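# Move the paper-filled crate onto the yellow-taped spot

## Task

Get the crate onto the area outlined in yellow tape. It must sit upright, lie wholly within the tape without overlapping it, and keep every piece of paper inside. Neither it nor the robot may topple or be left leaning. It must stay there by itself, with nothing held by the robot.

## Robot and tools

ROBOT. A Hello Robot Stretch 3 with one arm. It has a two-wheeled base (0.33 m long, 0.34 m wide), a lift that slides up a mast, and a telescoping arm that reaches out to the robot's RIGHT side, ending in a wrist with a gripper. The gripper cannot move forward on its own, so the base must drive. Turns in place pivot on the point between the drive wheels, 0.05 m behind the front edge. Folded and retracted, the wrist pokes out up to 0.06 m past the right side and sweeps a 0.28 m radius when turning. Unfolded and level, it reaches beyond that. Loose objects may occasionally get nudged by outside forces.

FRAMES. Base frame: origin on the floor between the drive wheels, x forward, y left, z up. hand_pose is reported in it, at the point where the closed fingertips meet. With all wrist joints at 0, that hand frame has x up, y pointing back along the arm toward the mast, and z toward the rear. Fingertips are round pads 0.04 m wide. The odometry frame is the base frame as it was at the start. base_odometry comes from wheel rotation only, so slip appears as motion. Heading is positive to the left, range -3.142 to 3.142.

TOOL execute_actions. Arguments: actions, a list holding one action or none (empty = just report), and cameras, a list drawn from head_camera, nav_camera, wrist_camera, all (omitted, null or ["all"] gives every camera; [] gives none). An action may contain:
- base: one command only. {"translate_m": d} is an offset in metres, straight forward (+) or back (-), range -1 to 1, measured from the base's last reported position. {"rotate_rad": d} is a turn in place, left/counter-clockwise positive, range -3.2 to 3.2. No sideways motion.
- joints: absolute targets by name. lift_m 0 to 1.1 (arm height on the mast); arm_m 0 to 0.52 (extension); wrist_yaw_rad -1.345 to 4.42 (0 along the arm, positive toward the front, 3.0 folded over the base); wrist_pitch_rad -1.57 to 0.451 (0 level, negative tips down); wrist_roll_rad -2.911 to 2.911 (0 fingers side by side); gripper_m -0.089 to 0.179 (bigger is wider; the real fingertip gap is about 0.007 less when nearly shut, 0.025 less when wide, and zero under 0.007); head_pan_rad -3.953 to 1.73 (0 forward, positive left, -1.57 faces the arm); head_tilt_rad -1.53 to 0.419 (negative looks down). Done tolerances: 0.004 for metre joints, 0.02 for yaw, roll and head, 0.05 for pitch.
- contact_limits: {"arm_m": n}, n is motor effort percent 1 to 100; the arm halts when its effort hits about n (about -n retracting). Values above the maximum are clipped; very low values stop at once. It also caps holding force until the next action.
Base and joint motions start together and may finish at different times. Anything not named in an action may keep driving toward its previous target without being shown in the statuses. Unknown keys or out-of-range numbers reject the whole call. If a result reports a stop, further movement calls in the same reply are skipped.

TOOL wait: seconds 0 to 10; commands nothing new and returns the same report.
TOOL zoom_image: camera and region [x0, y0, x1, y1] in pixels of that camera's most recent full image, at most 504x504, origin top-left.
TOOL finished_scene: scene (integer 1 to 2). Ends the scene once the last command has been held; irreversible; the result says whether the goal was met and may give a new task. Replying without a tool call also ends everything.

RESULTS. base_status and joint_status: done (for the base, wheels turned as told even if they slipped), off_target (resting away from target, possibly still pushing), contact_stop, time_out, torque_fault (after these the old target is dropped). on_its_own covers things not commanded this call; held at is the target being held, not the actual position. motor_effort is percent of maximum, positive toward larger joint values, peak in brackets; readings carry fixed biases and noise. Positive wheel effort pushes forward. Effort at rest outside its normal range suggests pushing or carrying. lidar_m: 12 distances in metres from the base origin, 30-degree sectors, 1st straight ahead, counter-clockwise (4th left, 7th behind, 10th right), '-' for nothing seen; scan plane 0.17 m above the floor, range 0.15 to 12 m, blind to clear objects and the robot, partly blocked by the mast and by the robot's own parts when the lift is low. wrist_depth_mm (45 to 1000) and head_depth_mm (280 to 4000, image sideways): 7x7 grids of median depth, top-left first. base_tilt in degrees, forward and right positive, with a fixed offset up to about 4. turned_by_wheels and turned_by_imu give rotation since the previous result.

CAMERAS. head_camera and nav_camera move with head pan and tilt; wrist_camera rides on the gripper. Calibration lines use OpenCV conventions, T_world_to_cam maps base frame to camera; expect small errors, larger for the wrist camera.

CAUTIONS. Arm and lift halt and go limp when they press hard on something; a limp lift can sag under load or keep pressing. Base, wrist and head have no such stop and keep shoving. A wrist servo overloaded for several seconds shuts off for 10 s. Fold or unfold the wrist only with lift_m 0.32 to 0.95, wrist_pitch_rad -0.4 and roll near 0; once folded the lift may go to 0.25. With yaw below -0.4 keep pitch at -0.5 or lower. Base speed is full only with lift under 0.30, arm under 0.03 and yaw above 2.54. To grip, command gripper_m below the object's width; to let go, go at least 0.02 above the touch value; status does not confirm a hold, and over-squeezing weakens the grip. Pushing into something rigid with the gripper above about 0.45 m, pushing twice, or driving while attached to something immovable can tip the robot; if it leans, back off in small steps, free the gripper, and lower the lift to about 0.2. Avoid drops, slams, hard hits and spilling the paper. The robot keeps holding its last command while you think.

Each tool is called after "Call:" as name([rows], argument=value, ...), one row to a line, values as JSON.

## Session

Call:
execute_actions([
  {"joints":{"head_pan_rad":1.6,"head_tilt_rad":-0.8}},
], cameras=["nav_camera"])

Call:
execute_actions([
  {"joints":{"head_pan_rad":-1.6,"head_tilt_rad":-0.8}},
], cameras=["nav_camera"])

Scene clock: 1.33 s.
base_odometry: x=+0.000 y=+0.000 heading=+0.000 (m, m, rad; odometry frame)
turned_by_wheels: +0.000 (rad since the last result)
turned_by_imu: +0.000 (rad since the last result)
base_tilt: forward=-2.2 right=-1.1 (deg)
lidar_m: 2.97 2.20 1.99 1.77 1.50 0.89 0.78 0.78 0.92 1.66 2.38 2.81
head_depth_mm: 1670 1920 2135 1813 1514 1306 1154 / 1642 1901 2152 1795 1509 1302 1152 / 1634 1860 2116 1789 1518 1306 1150 / 1593 1841 2063 1792 1504 1305 1147 / 1601 1918 2115 1773 1519 1299 1180 / 2090 2399 2173 1794 1521 - - / 2065 2353 2252 1810 - - -
base_status: not commanded
joint_positions: lift_m=+0.553 arm_m=+0.002 wrist_yaw_rad=+3.077 wrist_pitch_rad=-0.451 wrist_roll_rad=+0.009 gripper_m=+0.037 head_pan_rad=+1.593 head_tilt_rad=-0.790
joint_status: all done
motor_effort: left_wheel=+0(0) right_wheel=+0(0) lift_m=+18(18) arm_m=+1(1) wrist_yaw_rad=+0(0) wrist_pitch_rad=+5(5) wrist_roll_rad=+0(0) gripper_m=+0(0) head_pan_rad=+2(32) head_tilt_rad=-5(39) (%)
hand_pose: x=-0.0070 y=+0.0724 z=+0.5580 quat_wxyz=(+0.181, +0.697, +0.135, +0.681) (m; base frame)
wrist_depth_mm: - - - - - - - / - - - - - - - / - - - - - - - / - - - - - - - / - - - 984 960 956 940 / 814 831 815 794 837 805 795 / 718 707 712 689 675 700 695
pictures: nav_camera (sideways: a quarter turn counterclockwise sets it upright)
camera_calibration (this result's frames):
nav_camera: T_world_to_cam=[[0.0231692, 0.72812, 0.685058, -0.852561], [0.999689, -0.0105572, -0.0225894, 0.0755805], [-0.00921549, 0.685369, -0.728138, 0.902064], [0, 0, 0, 1]] pos_world=[-0.0474909, 0.00331843, 1.24259]
Images, in order (width x height): nav_camera 672x504.

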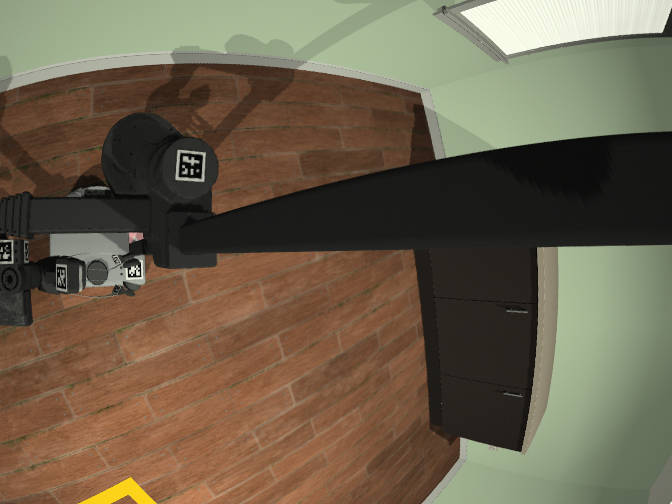

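Scene clock: 3.30 s.
base_odometry: x=+0.000 y=+0.000 heading=+0.000 (m, m, rad; odometry frame)
turned_by_wheels: +0.000 (rad since the last result)
turned_by_imu: +0.000 (rad since the last result)
base_tilt: forward=-2.1 right=-1.2 (deg)
lidar_m: 2.97 2.20 1.99 1.77 1.50 0.89 0.78 0.78 0.92 1.66 2.39 2.81
head_depth_mm: 1435 1496 1577 1657 1524 1311 1159 / 1772 1881 2004 1786 1520 1310 1191 / 2196 2457 2213 1791 1517 1309 1185 / 2187 2512 2200 1794 1513 1307 1193 / 2150 2473 2200 1783 1504 1296 1172 / 2126 2418 2204 1782 1501 1300 1141 / 2072 2370 2159 1760 1504 1296 1146
base_status: not commanded
joint_positions: lift_m=+0.553 arm_m=+0.002 wrist_yaw_rad=+3.077 wrist_pitch_rad=-0.451 wrist_roll_rad=+0.009 gripper_m=+0.037 head_pan_rad=-1.593 head_tilt_rad=-0.790
joint_status: all done
motor_effort: left_wheel=+0(0) right_wheel=+0(0) lift_m=+18(19) arm_m=+1(1) wrist_yaw_rad=-1(0) wrist_pitch_rad=+5(5) wrist_roll_rad=+0(0) gripper_m=+1(0) head_pan_rad=-3(31) head_tilt_rad=-5(5) (%)
hand_pose: x=-0.0070 y=+0.0724 z=+0.5580 quat_wxyz=(+0.181, +0.697, +0.135, +0.681) (m; base frame)
wrist_depth_mm: - - - - - - - / - - - - - - - / - - - - - - - / - - - - - - - / - - - 951 974 963 935 / 824 821 829 820 834 813 783 / 728 699 717 702 678 689 685
pictures: nav_camera (sideways: a quarter turn counterclockwise sets it upright)
camera_calibration (this result's frames):
nav_camera: T_world_to_cam=[[-0.0551433, -0.726638, 0.684804, -0.851752], [-0.99826, 0.054478, -0.0225781, 0.0877533], [-0.0209007, -0.684857, -0.728377, 0.902446], [0, 0, 0, 1]] pos_world=[0.0594939, -0.00564914, 1.24259]
Images, in order (width x height): nav_camera 672x504.

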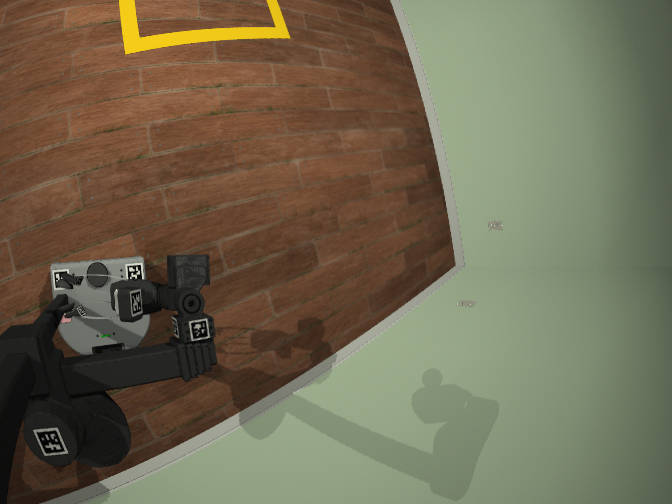

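Call:
execute_actions([
  {"joints":{"head_pan_rad":-0.1,"head_tilt_rad":-0.65}},
], cameras=["nav_camera","head_camera"])

Scene clock: 6.53 s.
base_odometry: x=+0.000 y=+0.000 heading=+0.000 (m, m, rad; odometry frame)
turned_by_wheels: +0.000 (rad since the last result)
turned_by_imu: +0.000 (rad since the last result)
base_tilt: forward=-2.1 right=-1.1 (deg)
lidar_m: 2.97 2.20 2.00 1.77 1.50 0.89 0.78 0.78 0.92 1.66 2.39 2.81
head_depth_mm: 2997 3352 2790 2080 1694 1406 1209 / 2882 3240 2735 2080 1676 1407 1209 / 2807 3190 2736 2067 1663 1396 1210 / 2699 3049 2755 2062 1687 1394 1203 / 2655 3032 2739 2081 1662 1400 1204 / 2567 2865 2724 2051 1666 1382 1195 / 2491 2774 2726 2038 1650 1379 1194
base_status: not commanded
joint_positions: lift_m=+0.553 arm_m=+0.002 wrist_yaw_rad=+3.077 wrist_pitch_rad=-0.451 wrist_roll_rad=+0.009 gripper_m=+0.037 head_pan_rad=-0.107 head_tilt_rad=-0.656
joint_status: all done
motor_effort: left_wheel=+0(0) right_wheel=-1(1) lift_m=+19(18) arm_m=+1(1) wrist_yaw_rad=+0(0) wrist_pitch_rad=+5(5) wrist_roll_rad=+0(0) gripper_m=+0(1) head_pan_rad=+2(34) head_tilt_rad=+4(19) (%)
hand_pose: x=-0.0070 y=+0.0724 z=+0.5580 quat_wxyz=(+0.181, +0.697, +0.135, +0.681) (m; base frame)
wrist_depth_mm: - - - - - - - / - - - - - - - / - - - - - - - / - - - - - - - / - - - 982 959 901 952 / 835 844 820 800 826 807 804 / 707 713 706 694 679 690 679
pictures: head_camera (sideways: a quarter turn clockwise sets it upright), nav_camera (sideways: a quarter turn counterclockwise sets it upright)
camera_calibration (this result's frames):
head_camera: T_world_to_cam=[[-0.625286, 0.0294835, -0.779839, 1.03821], [0.0706365, 0.997322, -0.0189314, 0.0292451], [0.777193, -0.0669226, -0.625694, 0.768417], [0, 0, 0, 1]] pos_world=[0.0499025, -0.00835228, 1.29098]
nav_camera: T_world_to_cam=[[0.621535, -0.106301, 0.77614, -0.974917], [-0.135995, -0.990349, -0.0267339, 0.0879081], [0.771491, -0.088935, -0.629993, 0.769646], [0, 0, 0, 1]] pos_world=[0.0241254, 0.0518737, 1.24389]
Images, in order (width x height): head_camera 896x504, nav_camera 672x504.

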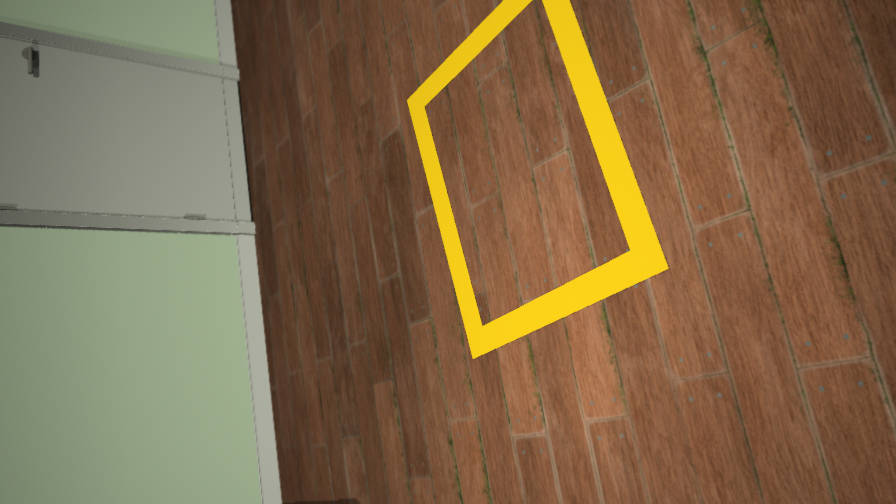

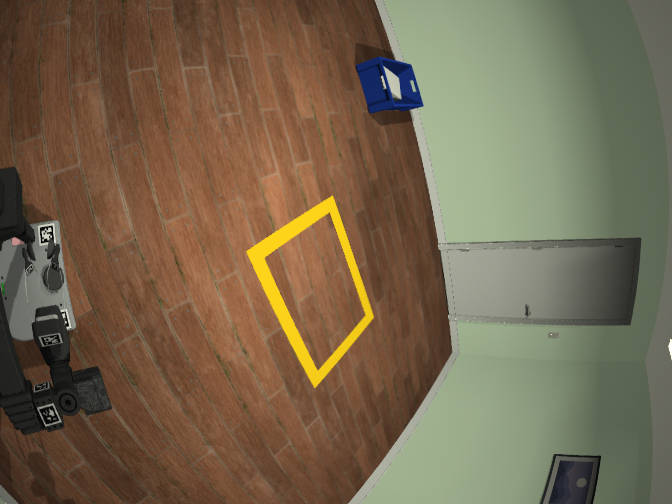

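Call:
execute_actions([
  {"joints":{"head_pan_rad":0.55,"head_tilt_rad":-0.65,"lift_m":0.28}},
], cameras=["head_camera"])

Scene clock: 17.50 s.
base_odometry: x=+0.000 y=+0.000 heading=+0.000 (m, m, rad; odometry frame)
turned_by_wheels: +0.000 (rad since the last result)
turned_by_imu: -0.001 (rad since the last result)
base_tilt: forward=-2.2 right=-1.2 (deg)
lidar_m: 2.97 2.20 1.99 1.77 1.50 0.89 0.78 0.78 0.92 1.66 2.39 2.81
head_depth_mm: 2518 2779 2795 2098 1675 1413 1210 / 2599 2846 2644 2077 1681 1409 1210 / 2670 2989 2517 2084 1666 1401 1205 / 2779 3147 2632 2094 1659 1401 1204 / 2878 3254 2717 2080 1667 1393 1206 / 2992 3325 2719 2052 1670 1389 1189 / 3178 3469 2694 2049 1661 1384 1197
base_status: not commanded
joint_positions: lift_m=+0.280 arm_m=+0.002 wrist_yaw_rad=+3.077 wrist_pitch_rad=-0.451 wrist_roll_rad=+0.009 gripper_m=+0.037 head_pan_rad=+0.543 head_tilt_rad=-0.655
joint_status: all done
motor_effort: left_wheel=+0(0) right_wheel=+0(1) lift_m=+12(13) arm_m=+1(1) wrist_yaw_rad=+0(0) wrist_pitch_rad=+5(5) wrist_roll_rad=+0(0) gripper_m=+0(0) head_pan_rad=+2(26) head_tilt_rad=+3(3) (%)
hand_pose: x=-0.0070 y=+0.0724 z=+0.2857 quat_wxyz=(+0.181, +0.697, +0.135, +0.681) (m; base frame)
wrist_depth_mm: - - - - - - - / - - - - - - - / - - - - 939 948 934 / 779 764 - 731 732 721 727 / 609 602 596 593 592 573 570 / 509 505 - 513 505 491 481 / 439 - - - 405 421 418
pictures: head_camera (sideways: a quarter turn clockwise sets it upright)
camera_calibration (this result's frames):
head_camera: T_world_to_cam=[[-0.515511, -0.354946, -0.779912, 1.03763], [-0.547412, 0.836649, -0.0189357, 0.0330207], [0.659233, 0.417172, -0.625603, 0.769018], [0, 0, 0, 1]] pos_world=[0.0460244, 0.0198641, 1.29099]
Images, in order (width x height): head_camera 896x504.

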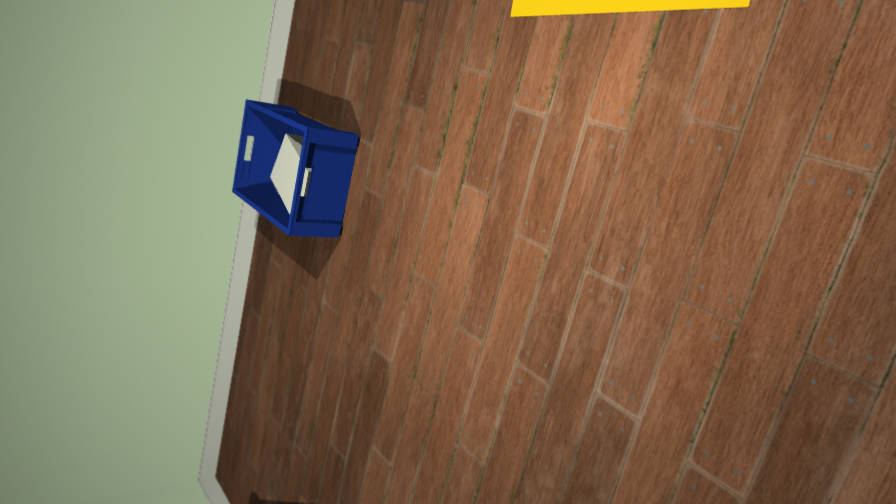

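Call:
execute_actions([
  {"base":{"rotate_rad":0.68}},
], cameras=[])

Call:
execute_actions([
  {"base":{"translate_m":1.0}},
], cameras=[])

Call:
execute_actions([
  {"base":{"translate_m":1.0}},
], cameras=[])

Call:
execute_actions([
  {"base":{"translate_m":0.39},"joints":{"lift_m":0.5}},
], cameras=[])

Call:
execute_actions([
  {"base":{"rotate_rad":-0.335},"joints":{"head_pan_rad":-1.57,"head_tilt_rad":-1.0,"wrist_yaw_rad":0,"wrist_pitch_rad":-0.4}},
], cameras=[])

Call:
execute_actions([
  {"joints":{"wrist_pitch_rad":-1.5,"arm_m":0.3,"gripper_m":0.09}},
], cameras=["head_camera","wrist_camera"])

Scene clock: 36.33 s.
base_odometry: x=+0.000 y=+0.000 heading=+0.680 (m, m, rad; odometry frame)
turned_by_wheels: +0.680 (rad since the last result)
turned_by_imu: +0.664 (rad since the last result)
base_tilt: forward=-2.2 right=-1.2 (deg)
lidar_m: 2.23 1.87 1.77 1.21 0.83 0.78 0.80 1.03 2.34 2.43 3.13 2.20
head_depth_mm: 2835 3324 2778 2094 1689 1402 1212 / 2228 2303 2536 2102 1679 1413 1205 / 2219 2137 2433 2078 1666 1401 1205 / 2166 1990 2282 2071 1681 1398 1199 / 2153 1881 2127 2069 1665 1405 1196 / 2049 1766 1984 2061 1653 1394 1199 / 1957 1682 1862 2017 1661 1391 1193
base_status: done
joint_positions: lift_m=+0.280 arm_m=+0.002 wrist_yaw_rad=+3.077 wrist_pitch_rad=-0.451 wrist_roll_rad=+0.009 gripper_m=+0.037 head_pan_rad=+0.543 head_tilt_rad=-0.654
joint_status: not commanded
motor_effort: left_wheel=-4(10) right_wheel=+5(12) lift_m=+12(11) arm_m=+1(1) wrist_yaw_rad=+0(0) wrist_pitch_rad=+5(5) wrist_roll_rad=+0(0) gripper_m=+0(0) head_pan_rad=+2(2) head_tilt_rad=+3(3) (%)
hand_pose: x=-0.0070 y=+0.0724 z=+0.2857 quat_wxyz=(+0.181, +0.697, +0.135, +0.681) (m; base frame)
wrist_depth_mm: 648 760 - - - - - / 648 778 - - - - - / 668 851 - - 962 962 925 / 669 758 - 739 739 724 716 / 624 599 594 599 593 589 573 / 512 502 - 510 513 490 477 / 437 - - - 410 420 410
pictures: none
No camera images: the call's "cameras" was empty. Leave "cameras" out to get every camera's image.

Scene clock: 41.33 s.
base_odometry: x=+0.778 y=+0.628 heading=+0.680 (m, m, rad; odometry frame)
turned_by_wheels: +0.000 (rad since the last result)
turned_by_imu: +0.002 (rad since the last result)
base_tilt: forward=-2.1 right=-1.1 (deg)
lidar_m: 1.30 1.40 1.32 1.35 1.78 1.67 1.71 2.20 2.81 2.86 2.20 1.29
head_depth_mm: 2357 2555 2671 2122 1684 1406 1208 / 2243 2559 2740 2079 1682 1412 1204 / 2070 1622 2510 2102 1678 1406 1204 / 1932 1486 1681 1948 1672 1406 1214 / 1804 1404 1565 1823 1675 1395 1197 / 1720 1337 1474 1678 1665 1391 1198 / 1657 1282 1386 1567 1667 1387 1192
base_status: done
joint_positions: lift_m=+0.280 arm_m=+0.002 wrist_yaw_rad=+3.077 wrist_pitch_rad=-0.451 wrist_roll_rad=+0.009 gripper_m=+0.037 head_pan_rad=+0.543 head_tilt_rad=-0.654
joint_status: not commanded
motor_effort: left_wheel=-4(9) right_wheel=+5(13) lift_m=+11(12) arm_m=+1(1) wrist_yaw_rad=+0(0) wrist_pitch_rad=+5(5) wrist_roll_rad=+0(0) gripper_m=+0(0) head_pan_rad=+3(2) head_tilt_rad=+3(3) (%)
hand_pose: x=-0.0070 y=+0.0724 z=+0.2857 quat_wxyz=(+0.181, +0.697, +0.135, +0.681) (m; base frame)
wrist_depth_mm: - - - - - - 989 / - - - - - - - / - - - - 984 943 958 / 769 759 - 734 729 728 723 / 609 607 604 598 591 581 578 / 504 493 - 514 500 488 482 / 439 - - - 404 418 409
pictures: none
No camera images: the call's "cameras" was empty. Leave "cameras" out to get every camera's image.

Scene clock: 46.33 s.
base_odometry: x=+1.556 y=+1.257 heading=+0.679 (m, m, rad; odometry frame)
turned_by_wheels: +0.000 (rad since the last result)
turned_by_imu: +0.002 (rad since the last result)
base_tilt: forward=-2.2 right=-1.2 (deg)
lidar_m: 1.20 1.57 0.88 0.90 1.19 2.56 2.62 3.39 3.21 0.62 0.41 0.42
head_depth_mm: 1341 1447 1569 1700 1684 1399 1212 / 1515 1640 1779 1918 1690 1403 1204 / 1610 1803 2027 2103 1663 1398 1205 / 1515 1712 1929 2067 1673 1400 1206 / 1438 1596 1817 1997 1673 1395 1199 / 1364 1515 1698 1899 1669 1391 1199 / 1298 1425 1600 1792 1274 1355 1196
base_status: done
joint_positions: lift_m=+0.280 arm_m=+0.002 wrist_yaw_rad=+3.077 wrist_pitch_rad=-0.451 wrist_roll_rad=+0.009 gripper_m=+0.037 head_pan_rad=+0.543 head_tilt_rad=-0.654
joint_status: not commanded
motor_effort: left_wheel=-4(7) right_wheel=+5(16) lift_m=+12(12) arm_m=+1(1) wrist_yaw_rad=+0(0) wrist_pitch_rad=+5(5) wrist_roll_rad=+0(0) gripper_m=+0(0) head_pan_rad=+3(3) head_tilt_rad=+2(3) (%)
hand_pose: x=-0.0070 y=+0.0724 z=+0.2857 quat_wxyz=(+0.181, +0.697, +0.135, +0.681) (m; base frame)
wrist_depth_mm: - - 995 887 790 752 - / - - - - 883 - - / - - - - 932 898 932 / 780 756 - 750 724 726 720 / 606 616 610 599 582 580 571 / 500 501 - 513 510 477 468 / 442 - - - 409 423 414
pictures: none
No camera images: the call's "cameras" was empty. Leave "cameras" out to get every camera's image.

Scene clock: 51.70 s.
base_odometry: x=+1.859 y=+1.502 heading=+0.679 (m, m, rad; odometry frame)
turned_by_wheels: +0.000 (rad since the last result)
turned_by_imu: +0.000 (rad since the last result)
base_tilt: forward=-2.1 right=-1.2 (deg)
lidar_m: 0.85 1.10 1.23 0.75 0.95 2.91 2.97 3.60 0.31 0.31 0.42 0.84
head_depth_mm: 937 1010 1090 1185 1300 1352 1211 / 1052 1142 1245 1364 1520 1404 1209 / 1199 1306 1450 1636 1646 1405 1203 / 1335 1477 1671 1875 1673 1391 1206 / 1268 1424 1607 1848 1674 1410 1203 / 1213 1347 1496 1701 1653 1391 1201 / 1147 1267 1407 1583 1655 1380 1200
base_status: done
joint_positions: lift_m=+0.500 arm_m=+0.002 wrist_yaw_rad=+3.077 wrist_pitch_rad=-0.451 wrist_roll_rad=+0.009 gripper_m=+0.037 head_pan_rad=+0.543 head_tilt_rad=-0.654
joint_status: all done
motor_effort: left_wheel=-4(11) right_wheel=+4(15) lift_m=+24(27) arm_m=+1(1) wrist_yaw_rad=+0(0) wrist_pitch_rad=+5(5) wrist_roll_rad=+0(0) gripper_m=+0(0) head_pan_rad=+2(2) head_tilt_rad=+3(3) (%)
hand_pose: x=-0.0070 y=+0.0724 z=+0.5048 quat_wxyz=(+0.181, +0.697, +0.135, +0.681) (m; base frame)
wrist_depth_mm: - - 781 731 - - - / - - 865 802 - - - / - - - 895 - - - / - - - - - - - / 947 946 921 912 900 878 866 / 777 762 767 762 752 728 729 / 648 652 640 645 619 633 630
pictures: none
No camera images: the call's "cameras" was empty. Leave "cameras" out to get every camera's image.

Scene clock: 54.23 s.
base_odometry: x=+1.859 y=+1.502 heading=+0.344 (m, m, rad; odometry frame)
turned_by_wheels: -0.335 (rad since the last result)
turned_by_imu: -0.328 (rad since the last result)
base_tilt: forward=-2.1 right=-1.1 (deg)
lidar_m: 0.83 0.90 1.35 0.75 0.77 1.18 2.92 3.14 3.42 0.31 0.35 0.51
head_depth_mm: 2421 2024 1736 1518 1356 1225 1121 / 2405 2031 1750 1526 1357 1254 - / 2414 2025 1740 1522 1353 - - / 2408 2008 1726 1440 1235 1199 - / 2395 2019 1717 1420 1185 1206 1111 / 2106 2013 1746 1404 1202 1210 1108 / 1713 1821 1724 1428 1345 1217 1104
base_status: done
joint_positions: lift_m=+0.500 arm_m=+0.002 wrist_yaw_rad=+0.002 wrist_pitch_rad=-0.420 wrist_roll_rad=+0.009 gripper_m=+0.037 head_pan_rad=-1.563 head_tilt_rad=-0.988
joint_status: all done
motor_effort: left_wheel=+4(7) right_wheel=-6(9) lift_m=+26(26) arm_m=+1(1) wrist_yaw_rad=-3(2) wrist_pitch_rad=+7(7) wrist_roll_rad=+0(0) gripper_m=+1(0) head_pan_rad=-3(33) head_tilt_rad=-5(28) (%)
hand_pose: x=-0.0210 y=-0.3714 z=+0.5118 quat_wxyz=(+0.689, +0.148, -0.694, -0.148) (m; base frame)
wrist_depth_mm: 824 - - - - - - / 842 - - - - - - / 855 - - - - - - / 832 - - - - - - / 757 643 950 960 944 904 933 / 633 694 653 638 799 771 748 / 629 511 485 639 636 652 655
pictures: none
No camera images: the call's "cameras" was empty. Leave "cameras" out to get every camera's image.

Scene clock: 57.63 s.
base_odometry: x=+1.859 y=+1.502 heading=+0.344 (m, m, rad; odometry frame)
turned_by_wheels: +0.000 (rad since the last result)
turned_by_imu: +0.000 (rad since the last result)
base_tilt: forward=-2.1 right=-1.1 (deg)
lidar_m: 0.83 0.90 1.35 0.75 0.77 1.17 2.91 3.12 3.43 0.31 0.35 0.51
head_depth_mm: 2401 2017 1739 1533 1360 1225 1114 / 2415 2032 1734 1540 1357 - - / 2387 2022 1723 - 1335 1215 - / 2415 2006 1732 1490 1261 1210 - / 2414 2015 1729 1418 1189 1205 1112 / 2107 2006 1722 1391 1204 1218 1105 / 1692 1824 1718 1435 1350 1220 1105
base_status: not commanded
joint_positions: lift_m=+0.500 arm_m=+0.300 wrist_yaw_rad=+0.000 wrist_pitch_rad=-1.495 wrist_roll_rad=+0.009 gripper_m=+0.090 head_pan_rad=-1.563 head_tilt_rad=-0.988
joint_status: all done
motor_effort: left_wheel=+4(4) right_wheel=-6(6) lift_m=+25(25) arm_m=+6(7) wrist_yaw_rad=+0(3) wrist_pitch_rad=-2(6) wrist_roll_rad=+0(0) gripper_m=+1(81) head_pan_rad=-3(3) head_tilt_rad=-6(5) (%)
hand_pose: x=-0.0216 y=-0.4400 z=+0.3809 quat_wxyz=(+0.516, +0.479, -0.521, -0.483) (m; base frame)
wrist_depth_mm: 503 485 465 483 523 525 523 / 444 376 518 522 532 540 525 / 377 378 376 536 534 525 524 / 382 390 378 526 538 538 535 / 531 379 385 543 537 537 533 / 345 369 395 545 540 537 541 / 548 546 548 544 555 550 542
pictures: head_camera (sideways: a quarter turn clockwise sets it upright), wrist_camera
camera_calibration (this result's frames):
head_camera: T_world_to_cam=[[-0.0441287, 0.844643, -0.533507, 0.71368], [0.99881, 0.0483988, -0.00599143, 0.00673136], [0.0207605, -0.533137, -0.845774, 1.05923], [0, 0, 0, 1]] pos_world=[0.00278028, -0.0384161, 1.27666]
wrist_camera: T_world_to_cam=[[-0.999221, 0.0378978, -0.0109749, 0.00309388], [0.0374924, 0.998682, 0.0350508, 0.476224], [0.0122888, 0.0346121, -0.999325, 0.556083], [0, 0, 0, 1]] pos_world=[-0.0215969, -0.494961, 0.53905]
Images, in order (width x height): head_camera 896x504, wrist_camera 644x364.

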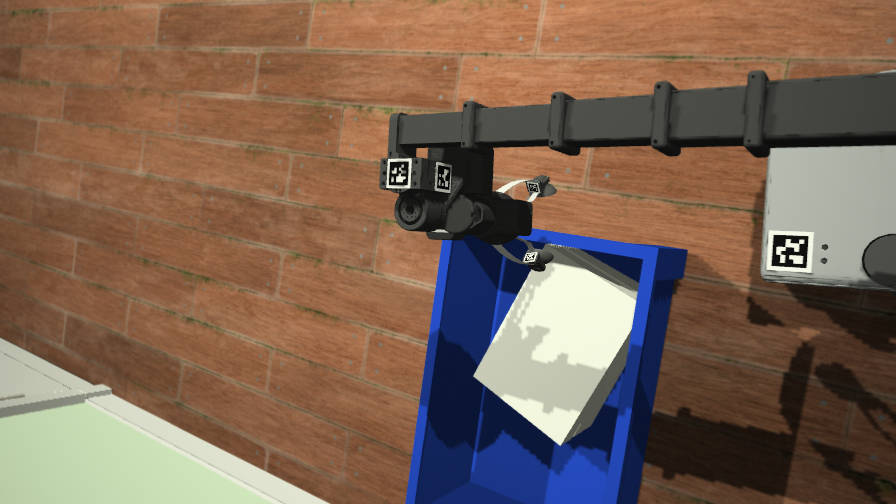

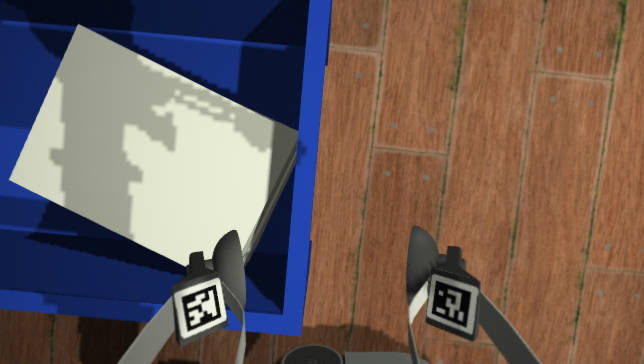

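Call:
execute_actions([
  {"base":{"translate_m":0.03},"joints":{"arm_m":0.37,"gripper_m":0.07}},
], cameras=[])

Call:
execute_actions([
  {"joints":{"lift_m":0.3}},
], cameras=["wrist_camera"])

Call:
execute_actions([
  {"joints":{"gripper_m":-0.04}},
], cameras=[])

Call:
execute_actions([
  {"base":{"translate_m":-1.0}},
], cameras=["nav_camera"])

Scene clock: 64.13 s.
base_odometry: x=+1.888 y=+1.512 heading=+0.345 (m, m, rad; odometry frame)
turned_by_wheels: +0.000 (rad since the last result)
turned_by_imu: +0.000 (rad since the last result)
base_tilt: forward=-2.2 right=-1.2 (deg)
lidar_m: 0.81 0.87 1.30 0.76 0.76 1.17 2.94 3.16 3.44 0.31 0.35 0.52
head_depth_mm: 2412 2017 1753 1524 1359 1219 1115 / 2404 2010 1749 1527 1351 - - / 2406 2020 1765 1480 1348 1226 - / 2414 2000 1744 1441 1208 1202 - / 2368 2007 1720 1378 1184 1203 1113 / 2085 1963 1711 1435 1220 1212 1111 / 1642 1748 1691 1399 1349 1214 1110
base_status: done
joint_positions: lift_m=+0.500 arm_m=+0.370 wrist_yaw_rad=+0.000 wrist_pitch_rad=-1.495 wrist_roll_rad=+0.009 gripper_m=+0.070 head_pan_rad=-1.563 head_tilt_rad=-0.988
joint_status: all done
motor_effort: left_wheel=+3(6) right_wheel=-5(7) lift_m=+24(25) arm_m=+6(6) wrist_yaw_rad=-1(1) wrist_pitch_rad=-2(1) wrist_roll_rad=+0(0) gripper_m=+0(72) head_pan_rad=-2(2) head_tilt_rad=-5(6) (%)
hand_pose: x=-0.0216 y=-0.5099 z=+0.3809 quat_wxyz=(+0.516, +0.479, -0.520, -0.483) (m; base frame)
wrist_depth_mm: 351 331 325 314 519 522 528 / 523 512 514 456 524 519 528 / 531 378 523 525 536 521 527 / 534 382 378 380 531 530 540 / 461 378 383 433 541 529 543 / 488 441 384 523 - 547 555 / 358 373 370 429 555 552 541
pictures: none
No camera images: the call's "cameras" was empty. Leave "cameras" out to get every camera's image.

Scene clock: 66.80 s.
base_odometry: x=+1.888 y=+1.512 heading=+0.345 (m, m, rad; odometry frame)
turned_by_wheels: +0.000 (rad since the last result)
turned_by_imu: +0.000 (rad since the last result)
base_tilt: forward=-2.2 right=-1.1 (deg)
lidar_m: 0.80 0.87 1.30 0.76 0.76 1.16 2.94 3.16 3.45 0.31 0.35 0.52
head_depth_mm: 2422 2028 1746 1525 1362 1216 1112 / 2405 2020 1727 1519 1365 1219 1148 / 2419 2016 1728 1577 1361 1219 - / 2381 2012 1718 1545 1204 1205 - / 2341 2027 1724 1369 1186 1205 1110 / 2100 1966 1710 1420 1219 1220 1105 / 1638 1735 1673 1400 1343 1214 1108
base_status: not commanded
joint_positions: lift_m=+0.300 arm_m=+0.370 wrist_yaw_rad=+0.000 wrist_pitch_rad=-1.495 wrist_roll_rad=+0.009 gripper_m=+0.070 head_pan_rad=-1.563 head_tilt_rad=-0.988
joint_status: all done
motor_effort: left_wheel=+3(4) right_wheel=-5(5) lift_m=+11(21) arm_m=+6(6) wrist_yaw_rad=+0(0) wrist_pitch_rad=-1(1) wrist_roll_rad=+0(0) gripper_m=+0(0) head_pan_rad=-2(3) head_tilt_rad=-6(4) (%)
hand_pose: x=-0.0216 y=-0.5099 z=+0.1818 quat_wxyz=(+0.516, +0.479, -0.520, -0.483) (m; base frame)
wrist_depth_mm: 331 333 311 274 329 334 331 / 239 334 334 332 332 334 333 / 183 182 333 334 331 338 335 / 183 182 184 221 341 341 340 / 185 186 185 184 340 344 344 / 187 186 185 185 125 344 345 / 189 188 189 181 345 347 348
pictures: wrist_camera
camera_calibration (this result's frames):
wrist_camera: T_world_to_cam=[[-0.999221, 0.0379029, -0.0109585, 0.00355697], [0.0374928, 0.998667, 0.0354794, 0.552916], [0.0122887, 0.0350409, -0.99931, 0.359739], [0, 0, 0, 1]] pos_world=[-0.0215969, -0.56492, 0.339913]
Images, in order (width x height): wrist_camera 644x364.

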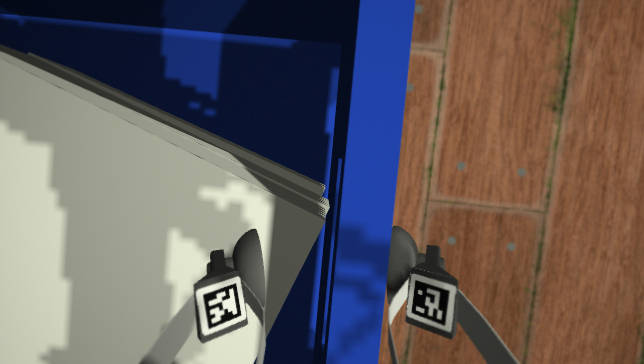

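Scene clock: 68.40 s.
base_odometry: x=+1.887 y=+1.512 heading=+0.343 (m, m, rad; odometry frame)
turned_by_wheels: -0.001 (rad since the last result)
turned_by_imu: -0.002 (rad since the last result)
base_tilt: forward=-2.1 right=-1.1 (deg)
lidar_m: 0.81 0.87 1.30 0.76 0.76 1.16 2.94 3.15 3.42 0.31 0.35 0.52
head_depth_mm: 2413 2009 1730 1519 1358 1222 1119 / 2400 2023 1731 1521 1359 1230 1149 / 2394 2008 1730 1570 1353 1226 - / 2403 2019 1727 1550 1205 1204 - / 2409 2000 1736 1368 1177 1204 1106 / 2083 1967 1724 1422 1216 1214 1111 / 1651 1738 1688 1407 1346 1224 1108
base_status: not commanded
joint_positions: lift_m=+0.300 arm_m=+0.370 wrist_yaw_rad=+0.000 wrist_pitch_rad=-1.495 wrist_roll_rad=+0.010 gripper_m=-0.039 head_pan_rad=-1.563 head_tilt_rad=-0.988
joint_status: all done
on_its_own: right_wheel is at rest, and its effort (+32) is outside its rest range (-18 to +18)
motor_effort: left_wheel=-11(11) right_wheel=+32(33) lift_m=+12(12) arm_m=+6(6) wrist_yaw_rad=+0(0) wrist_pitch_rad=-2(2) wrist_roll_rad=+0(0) gripper_m=-27(100) head_pan_rad=-1(3) head_tilt_rad=-5(5) (%)
hand_pose: x=-0.0216 y=-0.5099 z=+0.1818 quat_wxyz=(+0.516, +0.478, -0.521, -0.484) (m; base frame)
wrist_depth_mm: 328 323 305 270 333 332 332 / 269 329 332 328 335 336 338 / 180 191 335 335 333 337 339 / 183 183 182 228 340 340 344 / 184 184 183 123 342 345 346 / 186 186 187 124 346 345 345 / 186 187 187 126 352 349 349
pictures: none
No camera images: the call's "cameras" was empty. Leave "cameras" out to get every camera's image.

Scene clock: 79.50 s.
base_odometry: x=+0.947 y=+1.173 heading=+0.346 (m, m, rad; odometry frame)
turned_by_wheels: +0.002 (rad since the last result)
turned_by_imu: +0.005 (rad since the last result)
base_tilt: forward=-2.1 right=-1.1 (deg)
lidar_m: 1.79 1.05 0.85 0.84 0.92 1.98 1.96 2.12 3.16 0.31 0.34 0.47
head_depth_mm: 2402 2003 1727 1531 1351 1228 1121 / 2380 2034 1735 1522 1356 1226 1136 / 2396 2000 1743 1573 1349 1224 - / 2398 1993 1729 1549 1225 1207 - / 2396 1989 1736 1443 1178 1196 1110 / 2379 2009 1723 1413 1217 1198 1109 / 2374 1995 1721 1431 1343 1206 1100
base_status: done
joint_positions: lift_m=+0.300 arm_m=+0.370 wrist_yaw_rad=-0.004 wrist_pitch_rad=-1.491 wrist_roll_rad=+0.012 gripper_m=-0.036 head_pan_rad=-1.563 head_tilt_rad=-0.988
joint_status: not commanded
on_its_own: left_wheel is at rest, and its effort (+27) is outside its rest range (-18 to +18); right_wheel is at rest, and its effort (-65) is outside its rest range (-18 to +18)
motor_effort: left_wheel=+27(39) right_wheel=-65(100) lift_m=+16(16) arm_m=+5(6) wrist_yaw_rad=+5(6) wrist_pitch_rad=-3(4) wrist_roll_rad=-1(1) gripper_m=-31(37) head_pan_rad=-3(3) head_tilt_rad=-5(5) (%)
hand_pose: x=-0.0216 y=-0.5111 z=+0.1815 quat_wxyz=(+0.515, +0.476, -0.523, -0.484) (m; base frame)
wrist_depth_mm: 284 285 285 212 326 331 329 / 334 337 329 332 332 331 330 / 199 318 338 334 339 337 331 / 185 184 234 341 338 340 337 / 187 186 186 124 338 342 343 / 188 187 187 125 343 344 343 / 190 189 190 345 348 350 347
pictures: nav_camera (sideways: a quarter turn counterclockwise sets it upright)
camera_calibration (this result's frames):
nav_camera: T_world_to_cam=[[-0.0327503, -0.848274, 0.528543, -0.648298], [-0.999462, 0.0287746, -0.0157488, 0.0788646], [-0.00184934, -0.528774, -0.84876, 1.05885], [0, 0, 0, 1]] pos_world=[0.0595485, 0.00769003, 1.24261]
Images, in order (width x height): nav_camera 672x504.

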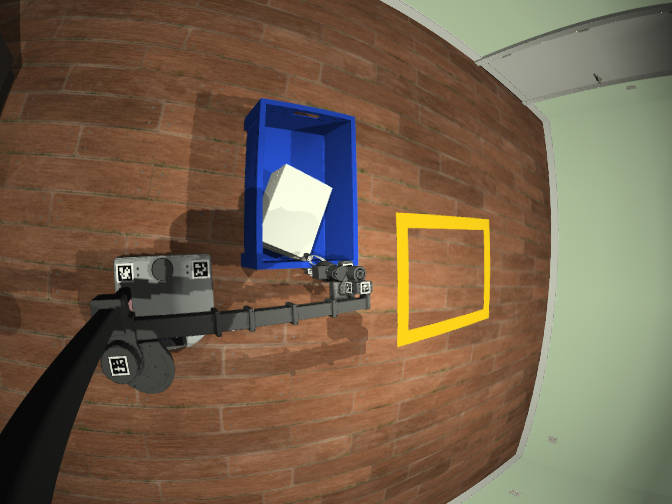

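Call:
execute_actions([
  {"joints":{"gripper_m":0.07}},
], cameras=[])

Call:
execute_actions([
  {"base":{"translate_m":0.01},"joints":{"lift_m":0.45}},
], cameras=[])

Call:
execute_actions([
  {"base":{"translate_m":-0.62},"joints":{"arm_m":0.05,"wrist_roll_rad":1.57}},
], cameras=[])

Call:
execute_actions([
  {"base":{"rotate_rad":1.6}},
], cameras=[])

Call:
execute_actions([
  {"base":{"translate_m":-0.5},"joints":{"arm_m":0.42,"gripper_m":0.09}},
], cameras=["head_camera","wrist_camera"])

Scene clock: 88.47 s.
base_odometry: x=+0.947 y=+1.173 heading=+0.344 (m, m, rad; odometry frame)
turned_by_wheels: -0.002 (rad since the last result)
turned_by_imu: -0.003 (rad since the last result)
base_tilt: forward=-2.1 right=-1.1 (deg)
lidar_m: 1.79 1.05 0.85 0.84 0.91 1.99 1.96 2.12 3.15 0.31 0.34 0.47
head_depth_mm: 2428 2035 1728 1525 1355 1236 1111 / 2425 2011 1736 1531 1360 1219 1141 / 2393 2011 1741 1572 1359 1219 - / 2422 2018 1720 1535 1275 1210 - / 2376 2000 1729 1437 1183 1199 1111 / 2407 1991 1733 1417 1204 1203 1115 / 2370 1984 1713 1435 1337 1200 1109
base_status: not commanded
joint_positions: lift_m=+0.300 arm_m=+0.370 wrist_yaw_rad=-0.003 wrist_pitch_rad=-1.495 wrist_roll_rad=+0.012 gripper_m=+0.070 head_pan_rad=-1.563 head_tilt_rad=-0.988
joint_status: all done
motor_effort: left_wheel=+6(28) right_wheel=-10(66) lift_m=+16(15) arm_m=+5(5) wrist_yaw_rad=+3(6) wrist_pitch_rad=-1(3) wrist_roll_rad=-1(1) gripper_m=-1(80) head_pan_rad=-2(3) head_tilt_rad=-6(6) (%)
hand_pose: x=-0.0216 y=-0.5099 z=+0.1816 quat_wxyz=(+0.515, +0.477, -0.522, -0.485) (m; base frame)
wrist_depth_mm: 286 285 265 330 336 328 329 / 328 335 330 332 332 336 334 / 220 333 335 334 336 338 338 / 183 184 214 339 341 343 339 / 185 185 184 340 342 339 341 / 188 187 125 342 - 347 342 / 188 188 188 349 351 347 347
pictures: none
No camera images: the call's "cameras" was empty. Leave "cameras" out to get every camera's image.

Scene clock: 90.67 s.
base_odometry: x=+0.956 y=+1.177 heading=+0.344 (m, m, rad; odometry frame)
turned_by_wheels: +0.000 (rad since the last result)
turned_by_imu: +0.000 (rad since the last result)
base_tilt: forward=-2.1 right=-1.1 (deg)
lidar_m: 1.78 1.05 0.85 0.84 0.91 1.99 1.97 2.12 3.17 0.31 0.34 0.47
head_depth_mm: 2433 2018 1747 1521 1360 1226 1108 / 2417 2010 1742 1534 1361 1218 - / 2395 2025 1767 - 1351 1217 - / 2402 2004 1726 1450 1230 1195 - / 2395 1998 1732 1439 1182 1197 1110 / 2394 2001 1735 1438 1218 1204 1106 / 2393 1998 1712 1424 1349 1194 1109
base_status: done
joint_positions: lift_m=+0.450 arm_m=+0.370 wrist_yaw_rad=-0.002 wrist_pitch_rad=-1.495 wrist_roll_rad=+0.012 gripper_m=+0.070 head_pan_rad=-1.563 head_tilt_rad=-0.988
joint_status: all done
motor_effort: left_wheel=+3(10) right_wheel=-4(4) lift_m=+24(27) arm_m=+5(5) wrist_yaw_rad=+3(3) wrist_pitch_rad=-1(1) wrist_roll_rad=-1(1) gripper_m=+0(1) head_pan_rad=-3(2) head_tilt_rad=-5(4) (%)
hand_pose: x=-0.0216 y=-0.5099 z=+0.3309 quat_wxyz=(+0.515, +0.477, -0.522, -0.485) (m; base frame)
wrist_depth_mm: 286 287 286 307 478 473 466 / 460 459 452 477 476 487 481 / 327 351 474 486 482 483 482 / 331 330 328 471 485 490 487 / 335 336 334 496 484 485 498 / 338 336 340 496 - 492 496 / 404 366 368 435 491 502 486
pictures: none
No camera images: the call's "cameras" was empty. Leave "cameras" out to get every camera's image.

Scene clock: 97.87 s.
base_odometry: x=+0.372 y=+0.967 heading=+0.344 (m, m, rad; odometry frame)
turned_by_wheels: +0.000 (rad since the last result)
turned_by_imu: -0.001 (rad since the last result)
base_tilt: forward=-2.1 right=-1.1 (deg)
lidar_m: 2.38 1.16 0.93 0.92 1.00 1.39 1.36 1.47 2.21 3.20 0.86 0.67
head_depth_mm: 2415 2025 1729 1524 1356 1225 1112 / 2401 2013 1724 1523 1354 1237 - / 2395 2049 1728 1518 1357 - - / 2405 2011 1723 1518 1349 1241 - / 2405 2007 1740 1524 1352 1219 1108 / 2381 2001 1714 1518 1346 1215 1107 / 2380 2005 1710 1512 1344 1220 1108
base_status: done
joint_positions: lift_m=+0.450 arm_m=+0.050 wrist_yaw_rad=+0.000 wrist_pitch_rad=-1.495 wrist_roll_rad=+1.566 gripper_m=+0.070 head_pan_rad=-1.563 head_tilt_rad=-0.988
joint_status: all done
motor_effort: left_wheel=+3(4) right_wheel=-4(11) lift_m=+24(26) arm_m=-4(3) wrist_yaw_rad=+0(3) wrist_pitch_rad=-1(1) wrist_roll_rad=+1(2) gripper_m=+0(0) head_pan_rad=-3(2) head_tilt_rad=-5(5) (%)
hand_pose: x=-0.0215 y=-0.1904 z=+0.3309 quat_wxyz=(+0.002, +0.001, -0.733, -0.680) (m; base frame)
wrist_depth_mm: 492 484 471 455 - - - / 504 489 483 469 - - - / 511 509 491 480 - - - / 526 504 502 493 - - - / 538 520 512 498 - - - / 553 542 525 516 - 486 474 / 559 554 539 532 514 499 479
pictures: none
No camera images: the call's "cameras" was empty. Leave "cameras" out to get every camera's image.

Scene clock: 101.33 s.
base_odometry: x=+0.372 y=+0.967 heading=+1.944 (m, m, rad; odometry frame)
turned_by_wheels: +1.600 (rad since the last result)
turned_by_imu: +1.565 (rad since the last result)
base_tilt: forward=-2.1 right=-1.2 (deg)
lidar_m: 0.92 1.01 1.37 1.36 1.48 2.27 3.19 0.84 0.67 2.39 1.14 0.93
head_depth_mm: 2219 2021 1600 1324 1315 1220 1116 / 2259 2004 1748 1523 1359 1236 - / 2289 2003 1745 1513 1353 - - / 2266 2000 1733 1516 1351 1236 - / 2349 2006 1729 1512 1352 1213 1112 / 2353 2001 1728 1515 1347 1216 1110 / 2357 1975 1726 1514 1352 1216 1105
base_status: done
joint_positions: lift_m=+0.450 arm_m=+0.050 wrist_yaw_rad=+0.000 wrist_pitch_rad=-1.495 wrist_roll_rad=+1.566 gripper_m=+0.070 head_pan_rad=-1.563 head_tilt_rad=-0.988
joint_status: not commanded
motor_effort: left_wheel=-4(6) right_wheel=+6(10) lift_m=+25(25) arm_m=-4(5) wrist_yaw_rad=+0(0) wrist_pitch_rad=-1(1) wrist_roll_rad=+1(1) gripper_m=+0(0) head_pan_rad=-2(3) head_tilt_rad=-6(5) (%)
hand_pose: x=-0.0215 y=-0.1904 z=+0.3309 quat_wxyz=(+0.002, +0.001, -0.733, -0.680) (m; base frame)
wrist_depth_mm: 493 485 476 461 - - - / 513 490 476 466 - - - / 515 504 491 484 - - - / 529 515 499 485 - - - / 533 530 508 500 - - - / 556 543 521 507 - 486 477 / 563 555 529 516 516 498 490
pictures: none
No camera images: the call's "cameras" was empty. Leave "cameras" out to get every camera's image.

Scene clock: 107.33 s.
base_odometry: x=+0.554 y=+0.502 heading=+1.944 (m, m, rad; odometry frame)
turned_by_wheels: +0.000 (rad since the last result)
turned_by_imu: -0.001 (rad since the last result)
base_tilt: forward=-2.1 right=-1.1 (deg)
lidar_m: 1.41 1.80 1.45 1.43 1.56 2.38 2.74 2.90 0.60 0.60 0.61 1.42
head_depth_mm: 2173 2031 1742 1529 1352 1218 1113 / 2235 2018 1692 1517 1361 1222 - / 2197 2021 1623 1301 1329 1229 - / 2229 2007 1631 1328 1330 1224 - / 2266 2012 1693 1459 1329 1217 1107 / 2316 2008 1728 1511 1357 1218 1103 / 2321 1993 1732 1525 1347 1216 1104
base_status: done
joint_positions: lift_m=+0.450 arm_m=+0.420 wrist_yaw_rad=+0.000 wrist_pitch_rad=-1.495 wrist_roll_rad=+1.567 gripper_m=+0.090 head_pan_rad=-1.563 head_tilt_rad=-0.988
joint_status: all done
motor_effort: left_wheel=-3(9) right_wheel=+5(7) lift_m=+25(24) arm_m=+7(7) wrist_yaw_rad=+0(0) wrist_pitch_rad=-1(1) wrist_roll_rad=+1(1) gripper_m=+0(74) head_pan_rad=-3(2) head_tilt_rad=-6(5) (%)
hand_pose: x=-0.0215 y=-0.5596 z=+0.3309 quat_wxyz=(+0.002, +0.001, -0.733, -0.680) (m; base frame)
wrist_depth_mm: 351 336 329 360 443 429 428 / 496 479 474 464 457 439 444 / 349 340 465 471 455 455 446 / 351 345 340 480 481 467 458 / 362 352 345 505 494 474 467 / 456 363 466 503 511 485 479 / 360 370 356 521 517 494 489
pictures: head_camera (sideways: a quarter turn clockwise sets it upright), wrist_camera
camera_calibration (this result's frames):
head_camera: T_world_to_cam=[[-0.0439931, 0.844658, -0.533495, 0.713664], [0.998818, 0.0482385, -0.00599085, 0.00673056], [0.0206748, -0.533128, -0.845782, 1.05924], [0, 0, 0, 1]] pos_world=[0.00277411, -0.0384152, 1.27666]
wrist_camera: T_world_to_cam=[[0.0258558, 0.996166, -0.0835764, 0.58951], [0.993697, -0.0164892, 0.11088, 0.0248358], [0.109077, -0.0859165, -0.990313, 0.441895], [0, 0, 0, 1]] pos_world=[-0.088122, -0.548874, 0.48413]
Images, in order (width x height): head_camera 896x504, wrist_camera 644x364.

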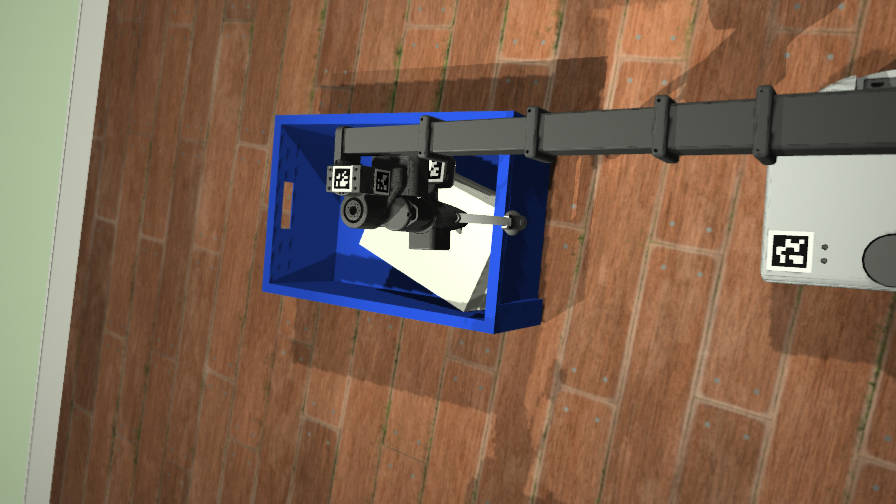

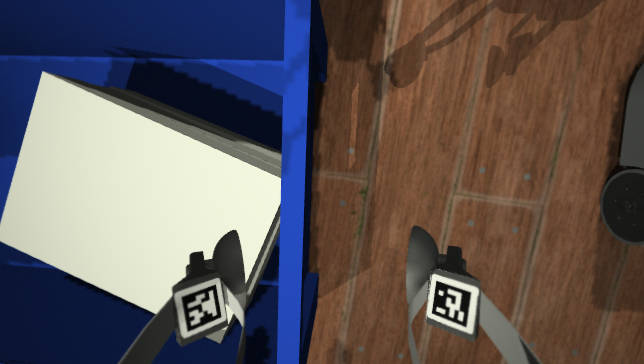

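Call:
execute_actions([
  {"joints":{"arm_m":0.47,"gripper_m":0.07}},
], cameras=[])

Call:
execute_actions([
  {"joints":{"lift_m":0.3}},
], cameras=["wrist_camera"])

Call:
execute_actions([
  {"joints":{"gripper_m":-0.04}},
], cameras=[])

Call:
execute_actions([
  {"base":{"translate_m":-0.6},"joints":{"wrist_yaw_rad":0.7,"arm_m":0.52}},
], cameras=["nav_camera"])

Scene clock: 113.13 s.
base_odometry: x=+0.554 y=+0.502 heading=+1.944 (m, m, rad; odometry frame)
turned_by_wheels: +0.000 (rad since the last result)
turned_by_imu: +0.000 (rad since the last result)
base_tilt: forward=-2.1 right=-1.1 (deg)
lidar_m: 1.41 1.80 1.45 1.43 1.56 2.38 2.73 2.90 0.60 0.60 0.61 1.42
head_depth_mm: 2198 2018 1741 1512 1356 1231 1114 / 2250 2023 1697 1516 1355 1224 - / 2235 2021 1663 1354 1338 1227 - / 2280 2024 1630 1325 1336 1219 - / 2269 1998 1701 1457 1336 1212 1109 / 2299 2004 1723 1514 1351 1217 1110 / 2335 2009 1736 1506 1339 1222 1103
base_status: not commanded
joint_positions: lift_m=+0.450 arm_m=+0.470 wrist_yaw_rad=+0.000 wrist_pitch_rad=-1.495 wrist_roll_rad=+1.567 gripper_m=+0.070 head_pan_rad=-1.563 head_tilt_rad=-0.988
joint_status: all done
motor_effort: left_wheel=-3(3) right_wheel=+5(5) lift_m=+24(25) arm_m=+6(7) wrist_yaw_rad=+0(1) wrist_pitch_rad=-1(1) wrist_roll_rad=+1(1) gripper_m=+0(72) head_pan_rad=-3(3) head_tilt_rad=-7(6) (%)
hand_pose: x=-0.0215 y=-0.6096 z=+0.3309 quat_wxyz=(+0.002, +0.001, -0.733, -0.680) (m; base frame)
wrist_depth_mm: 356 344 334 298 442 435 426 / 500 480 483 459 457 446 444 / 511 336 370 464 469 462 445 / 359 348 338 334 473 466 456 / 362 353 344 343 484 470 460 / 482 359 352 446 - 487 471 / 360 365 355 360 509 498 485
pictures: none
No camera images: the call's "cameras" was empty. Leave "cameras" out to get every camera's image.

Scene clock: 115.33 s.
base_odometry: x=+0.554 y=+0.502 heading=+1.944 (m, m, rad; odometry frame)
turned_by_wheels: +0.000 (rad since the last result)
turned_by_imu: +0.000 (rad since the last result)
base_tilt: forward=-2.2 right=-1.1 (deg)
lidar_m: 1.41 1.80 1.45 1.43 1.56 2.38 2.73 2.89 0.60 0.60 0.61 1.42
head_depth_mm: 2164 2012 1737 1525 1365 1218 1116 / 2221 2018 1681 1477 1337 1219 1143 / 2226 2012 1672 - 1331 1226 - / 2280 2018 1627 1326 1336 1223 - / 2277 1998 1689 1473 1332 1222 1111 / 2298 2003 1728 1517 1351 1218 1112 / 2320 1986 1720 1510 1346 1212 1106
base_status: not commanded
joint_positions: lift_m=+0.300 arm_m=+0.470 wrist_yaw_rad=+0.000 wrist_pitch_rad=-1.495 wrist_roll_rad=+1.567 gripper_m=+0.070 head_pan_rad=-1.563 head_tilt_rad=-0.988
joint_status: all done
motor_effort: left_wheel=-3(3) right_wheel=+5(5) lift_m=+11(23) arm_m=+6(6) wrist_yaw_rad=+0(0) wrist_pitch_rad=-1(1) wrist_roll_rad=+1(1) gripper_m=+0(1) head_pan_rad=-2(2) head_tilt_rad=-5(6) (%)
hand_pose: x=-0.0215 y=-0.6096 z=+0.1818 quat_wxyz=(+0.002, +0.001, -0.733, -0.680) (m; base frame)
wrist_depth_mm: 335 329 323 297 308 306 293 / 236 336 328 319 316 310 303 / 189 188 323 327 322 319 308 / 192 189 186 191 331 325 315 / 197 193 188 183 341 329 321 / 201 197 193 189 - 338 333 / 207 203 197 341 355 344 334
pictures: wrist_camera
camera_calibration (this result's frames):
wrist_camera: T_world_to_cam=[[0.025856, 0.996166, -0.0835764, 0.626861], [0.993697, -0.0164893, 0.11088, 0.0405451], [0.109077, -0.0859166, -0.990313, 0.289927], [0, 0, 0, 1]] pos_world=[-0.088122, -0.59888, 0.335014]
Images, in order (width x height): wrist_camera 644x364.

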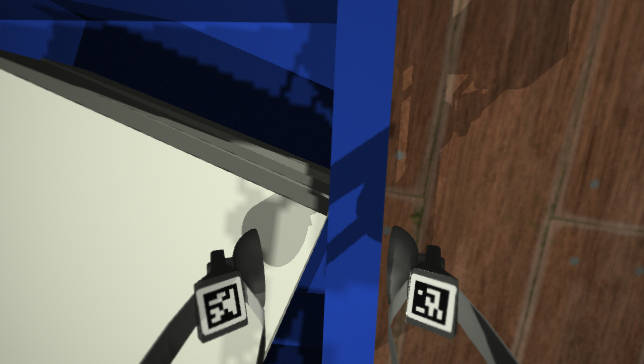

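Scene clock: 116.93 s.
base_odometry: x=+0.554 y=+0.502 heading=+1.944 (m, m, rad; odometry frame)
turned_by_wheels: +0.000 (rad since the last result)
turned_by_imu: +0.000 (rad since the last result)
base_tilt: forward=-2.2 right=-1.2 (deg)
lidar_m: 1.41 1.80 1.44 1.43 1.55 2.38 2.73 2.89 0.60 0.60 0.61 1.42
head_depth_mm: 2167 2020 1740 1527 1359 1229 1116 / 2212 2014 1660 1487 1345 1224 1142 / 2214 2012 1665 - 1330 1216 - / 2264 2002 1642 1329 1333 1218 - / 2282 1997 1699 1461 1331 1226 1115 / 2330 1999 1732 1529 1353 1216 1105 / 2321 1989 1715 1504 1352 1217 1109
base_status: not commanded
joint_positions: lift_m=+0.300 arm_m=+0.470 wrist_yaw_rad=+0.000 wrist_pitch_rad=-1.528 wrist_roll_rad=+1.570 gripper_m=-0.039 head_pan_rad=-1.563 head_tilt_rad=-0.988
joint_status: all done
motor_effort: left_wheel=-3(3) right_wheel=+6(5) lift_m=+13(13) arm_m=+6(6) wrist_yaw_rad=+0(0) wrist_pitch_rad=+10(10) wrist_roll_rad=+0(1) gripper_m=-22(97) head_pan_rad=-3(4) head_tilt_rad=-6(7) (%)
hand_pose: x=-0.0215 y=-0.6011 z=+0.1820 quat_wxyz=(+0.001, +0.000, -0.722, -0.692) (m; base frame)
wrist_depth_mm: 328 323 320 111 316 313 305 / 274 327 326 114 321 315 314 / 182 208 331 116 329 325 319 / 186 183 183 118 335 330 325 / 190 188 184 121 346 334 332 / 195 192 188 123 348 341 338 / 200 197 195 234 358 347 347
pictures: none
No camera images: the call's "cameras" was empty. Leave "cameras" out to get every camera's image.

Scene clock: 123.93 s.
base_odometry: x=+0.774 y=-0.057 heading=+1.946 (m, m, rad; odometry frame)
turned_by_wheels: +0.002 (rad since the last result)
turned_by_imu: +0.005 (rad since the last result)
base_tilt: forward=-2.1 right=-1.1 (deg)
lidar_m: 1.99 1.90 1.53 1.51 1.65 2.16 2.15 2.34 2.25 0.54 0.55 2.00
head_depth_mm: 2086 2038 1739 1525 1351 1230 1117 / 2160 2026 1734 1522 1354 1228 1144 / 2206 2016 1762 1461 1365 1225 - / 2223 2005 1728 1398 1346 1225 - / 2233 1999 1591 1327 1309 1220 1109 / 2254 2001 1617 1441 1340 1217 1107 / 2297 1996 1594 1491 1350 1218 1114
base_status: done
joint_positions: lift_m=+0.300 arm_m=+0.520 wrist_yaw_rad=+0.715 wrist_pitch_rad=-1.348 wrist_roll_rad=+1.556 gripper_m=-0.030 head_pan_rad=-1.563 head_tilt_rad=-0.988
joint_status: all done
on_its_own: gripper_m is held at -0.031, not at your -0.040, by its stall guard, which is not easing now; left_wheel is at rest, and its effort (+30) is outside its rest range (-18 to +18); right_wheel is at rest, and its effort (-65) is outside its rest range (-18 to +18); wrist_yaw_rad is at rest, and its effort (-18) is outside its rest range (-12 to +12); wrist_pitch_rad is at rest, and its effort (-51) is outside its rest range (-20 to +32)
motor_effort: left_wheel=+30(33) right_wheel=-65(72) lift_m=+15(15) arm_m=+2(19) wrist_yaw_rad=-18(40) wrist_pitch_rad=-51(50) wrist_roll_rad=+5(13) gripper_m=-26(26) head_pan_rad=-3(2) head_tilt_rad=-6(5) (%)
hand_pose: x=+0.0001 y=-0.6898 z=+0.1837 quat_wxyz=(+0.224, +0.278, -0.730, -0.583) (m; base frame)
wrist_depth_mm: 211 228 119 217 304 285 270 / 313 346 310 265 310 291 274 / 404 378 357 247 316 297 278 / 232 230 247 228 323 300 286 / 234 219 203 138 330 306 291 / 242 225 211 129 337 320 296 / 250 231 210 131 338 319 302
pictures: nav_camera (sideways: a quarter turn counterclockwise sets it upright)
camera_calibration (this result's frames):
nav_camera: T_world_to_cam=[[-0.0327641, -0.848303, 0.528497, -0.648238], [-0.999461, 0.028792, -0.0157468, 0.0788621], [-0.00185845, -0.528728, -0.848789, 1.05889], [0, 0, 0, 1]] pos_world=[0.0595486, 0.00769235, 1.24261]
Images, in order (width x height): nav_camera 672x504.

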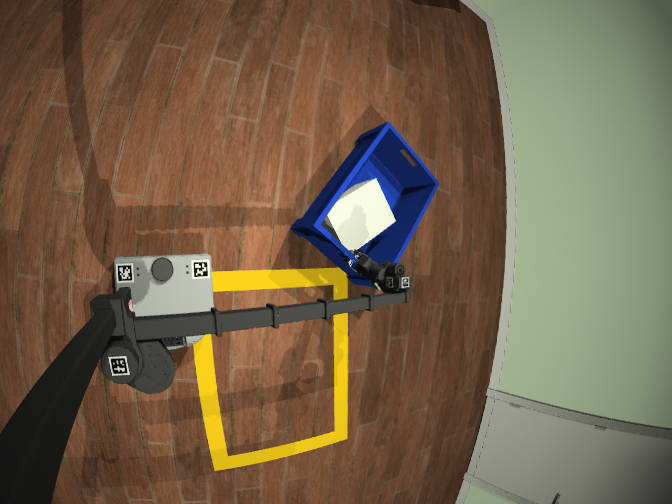

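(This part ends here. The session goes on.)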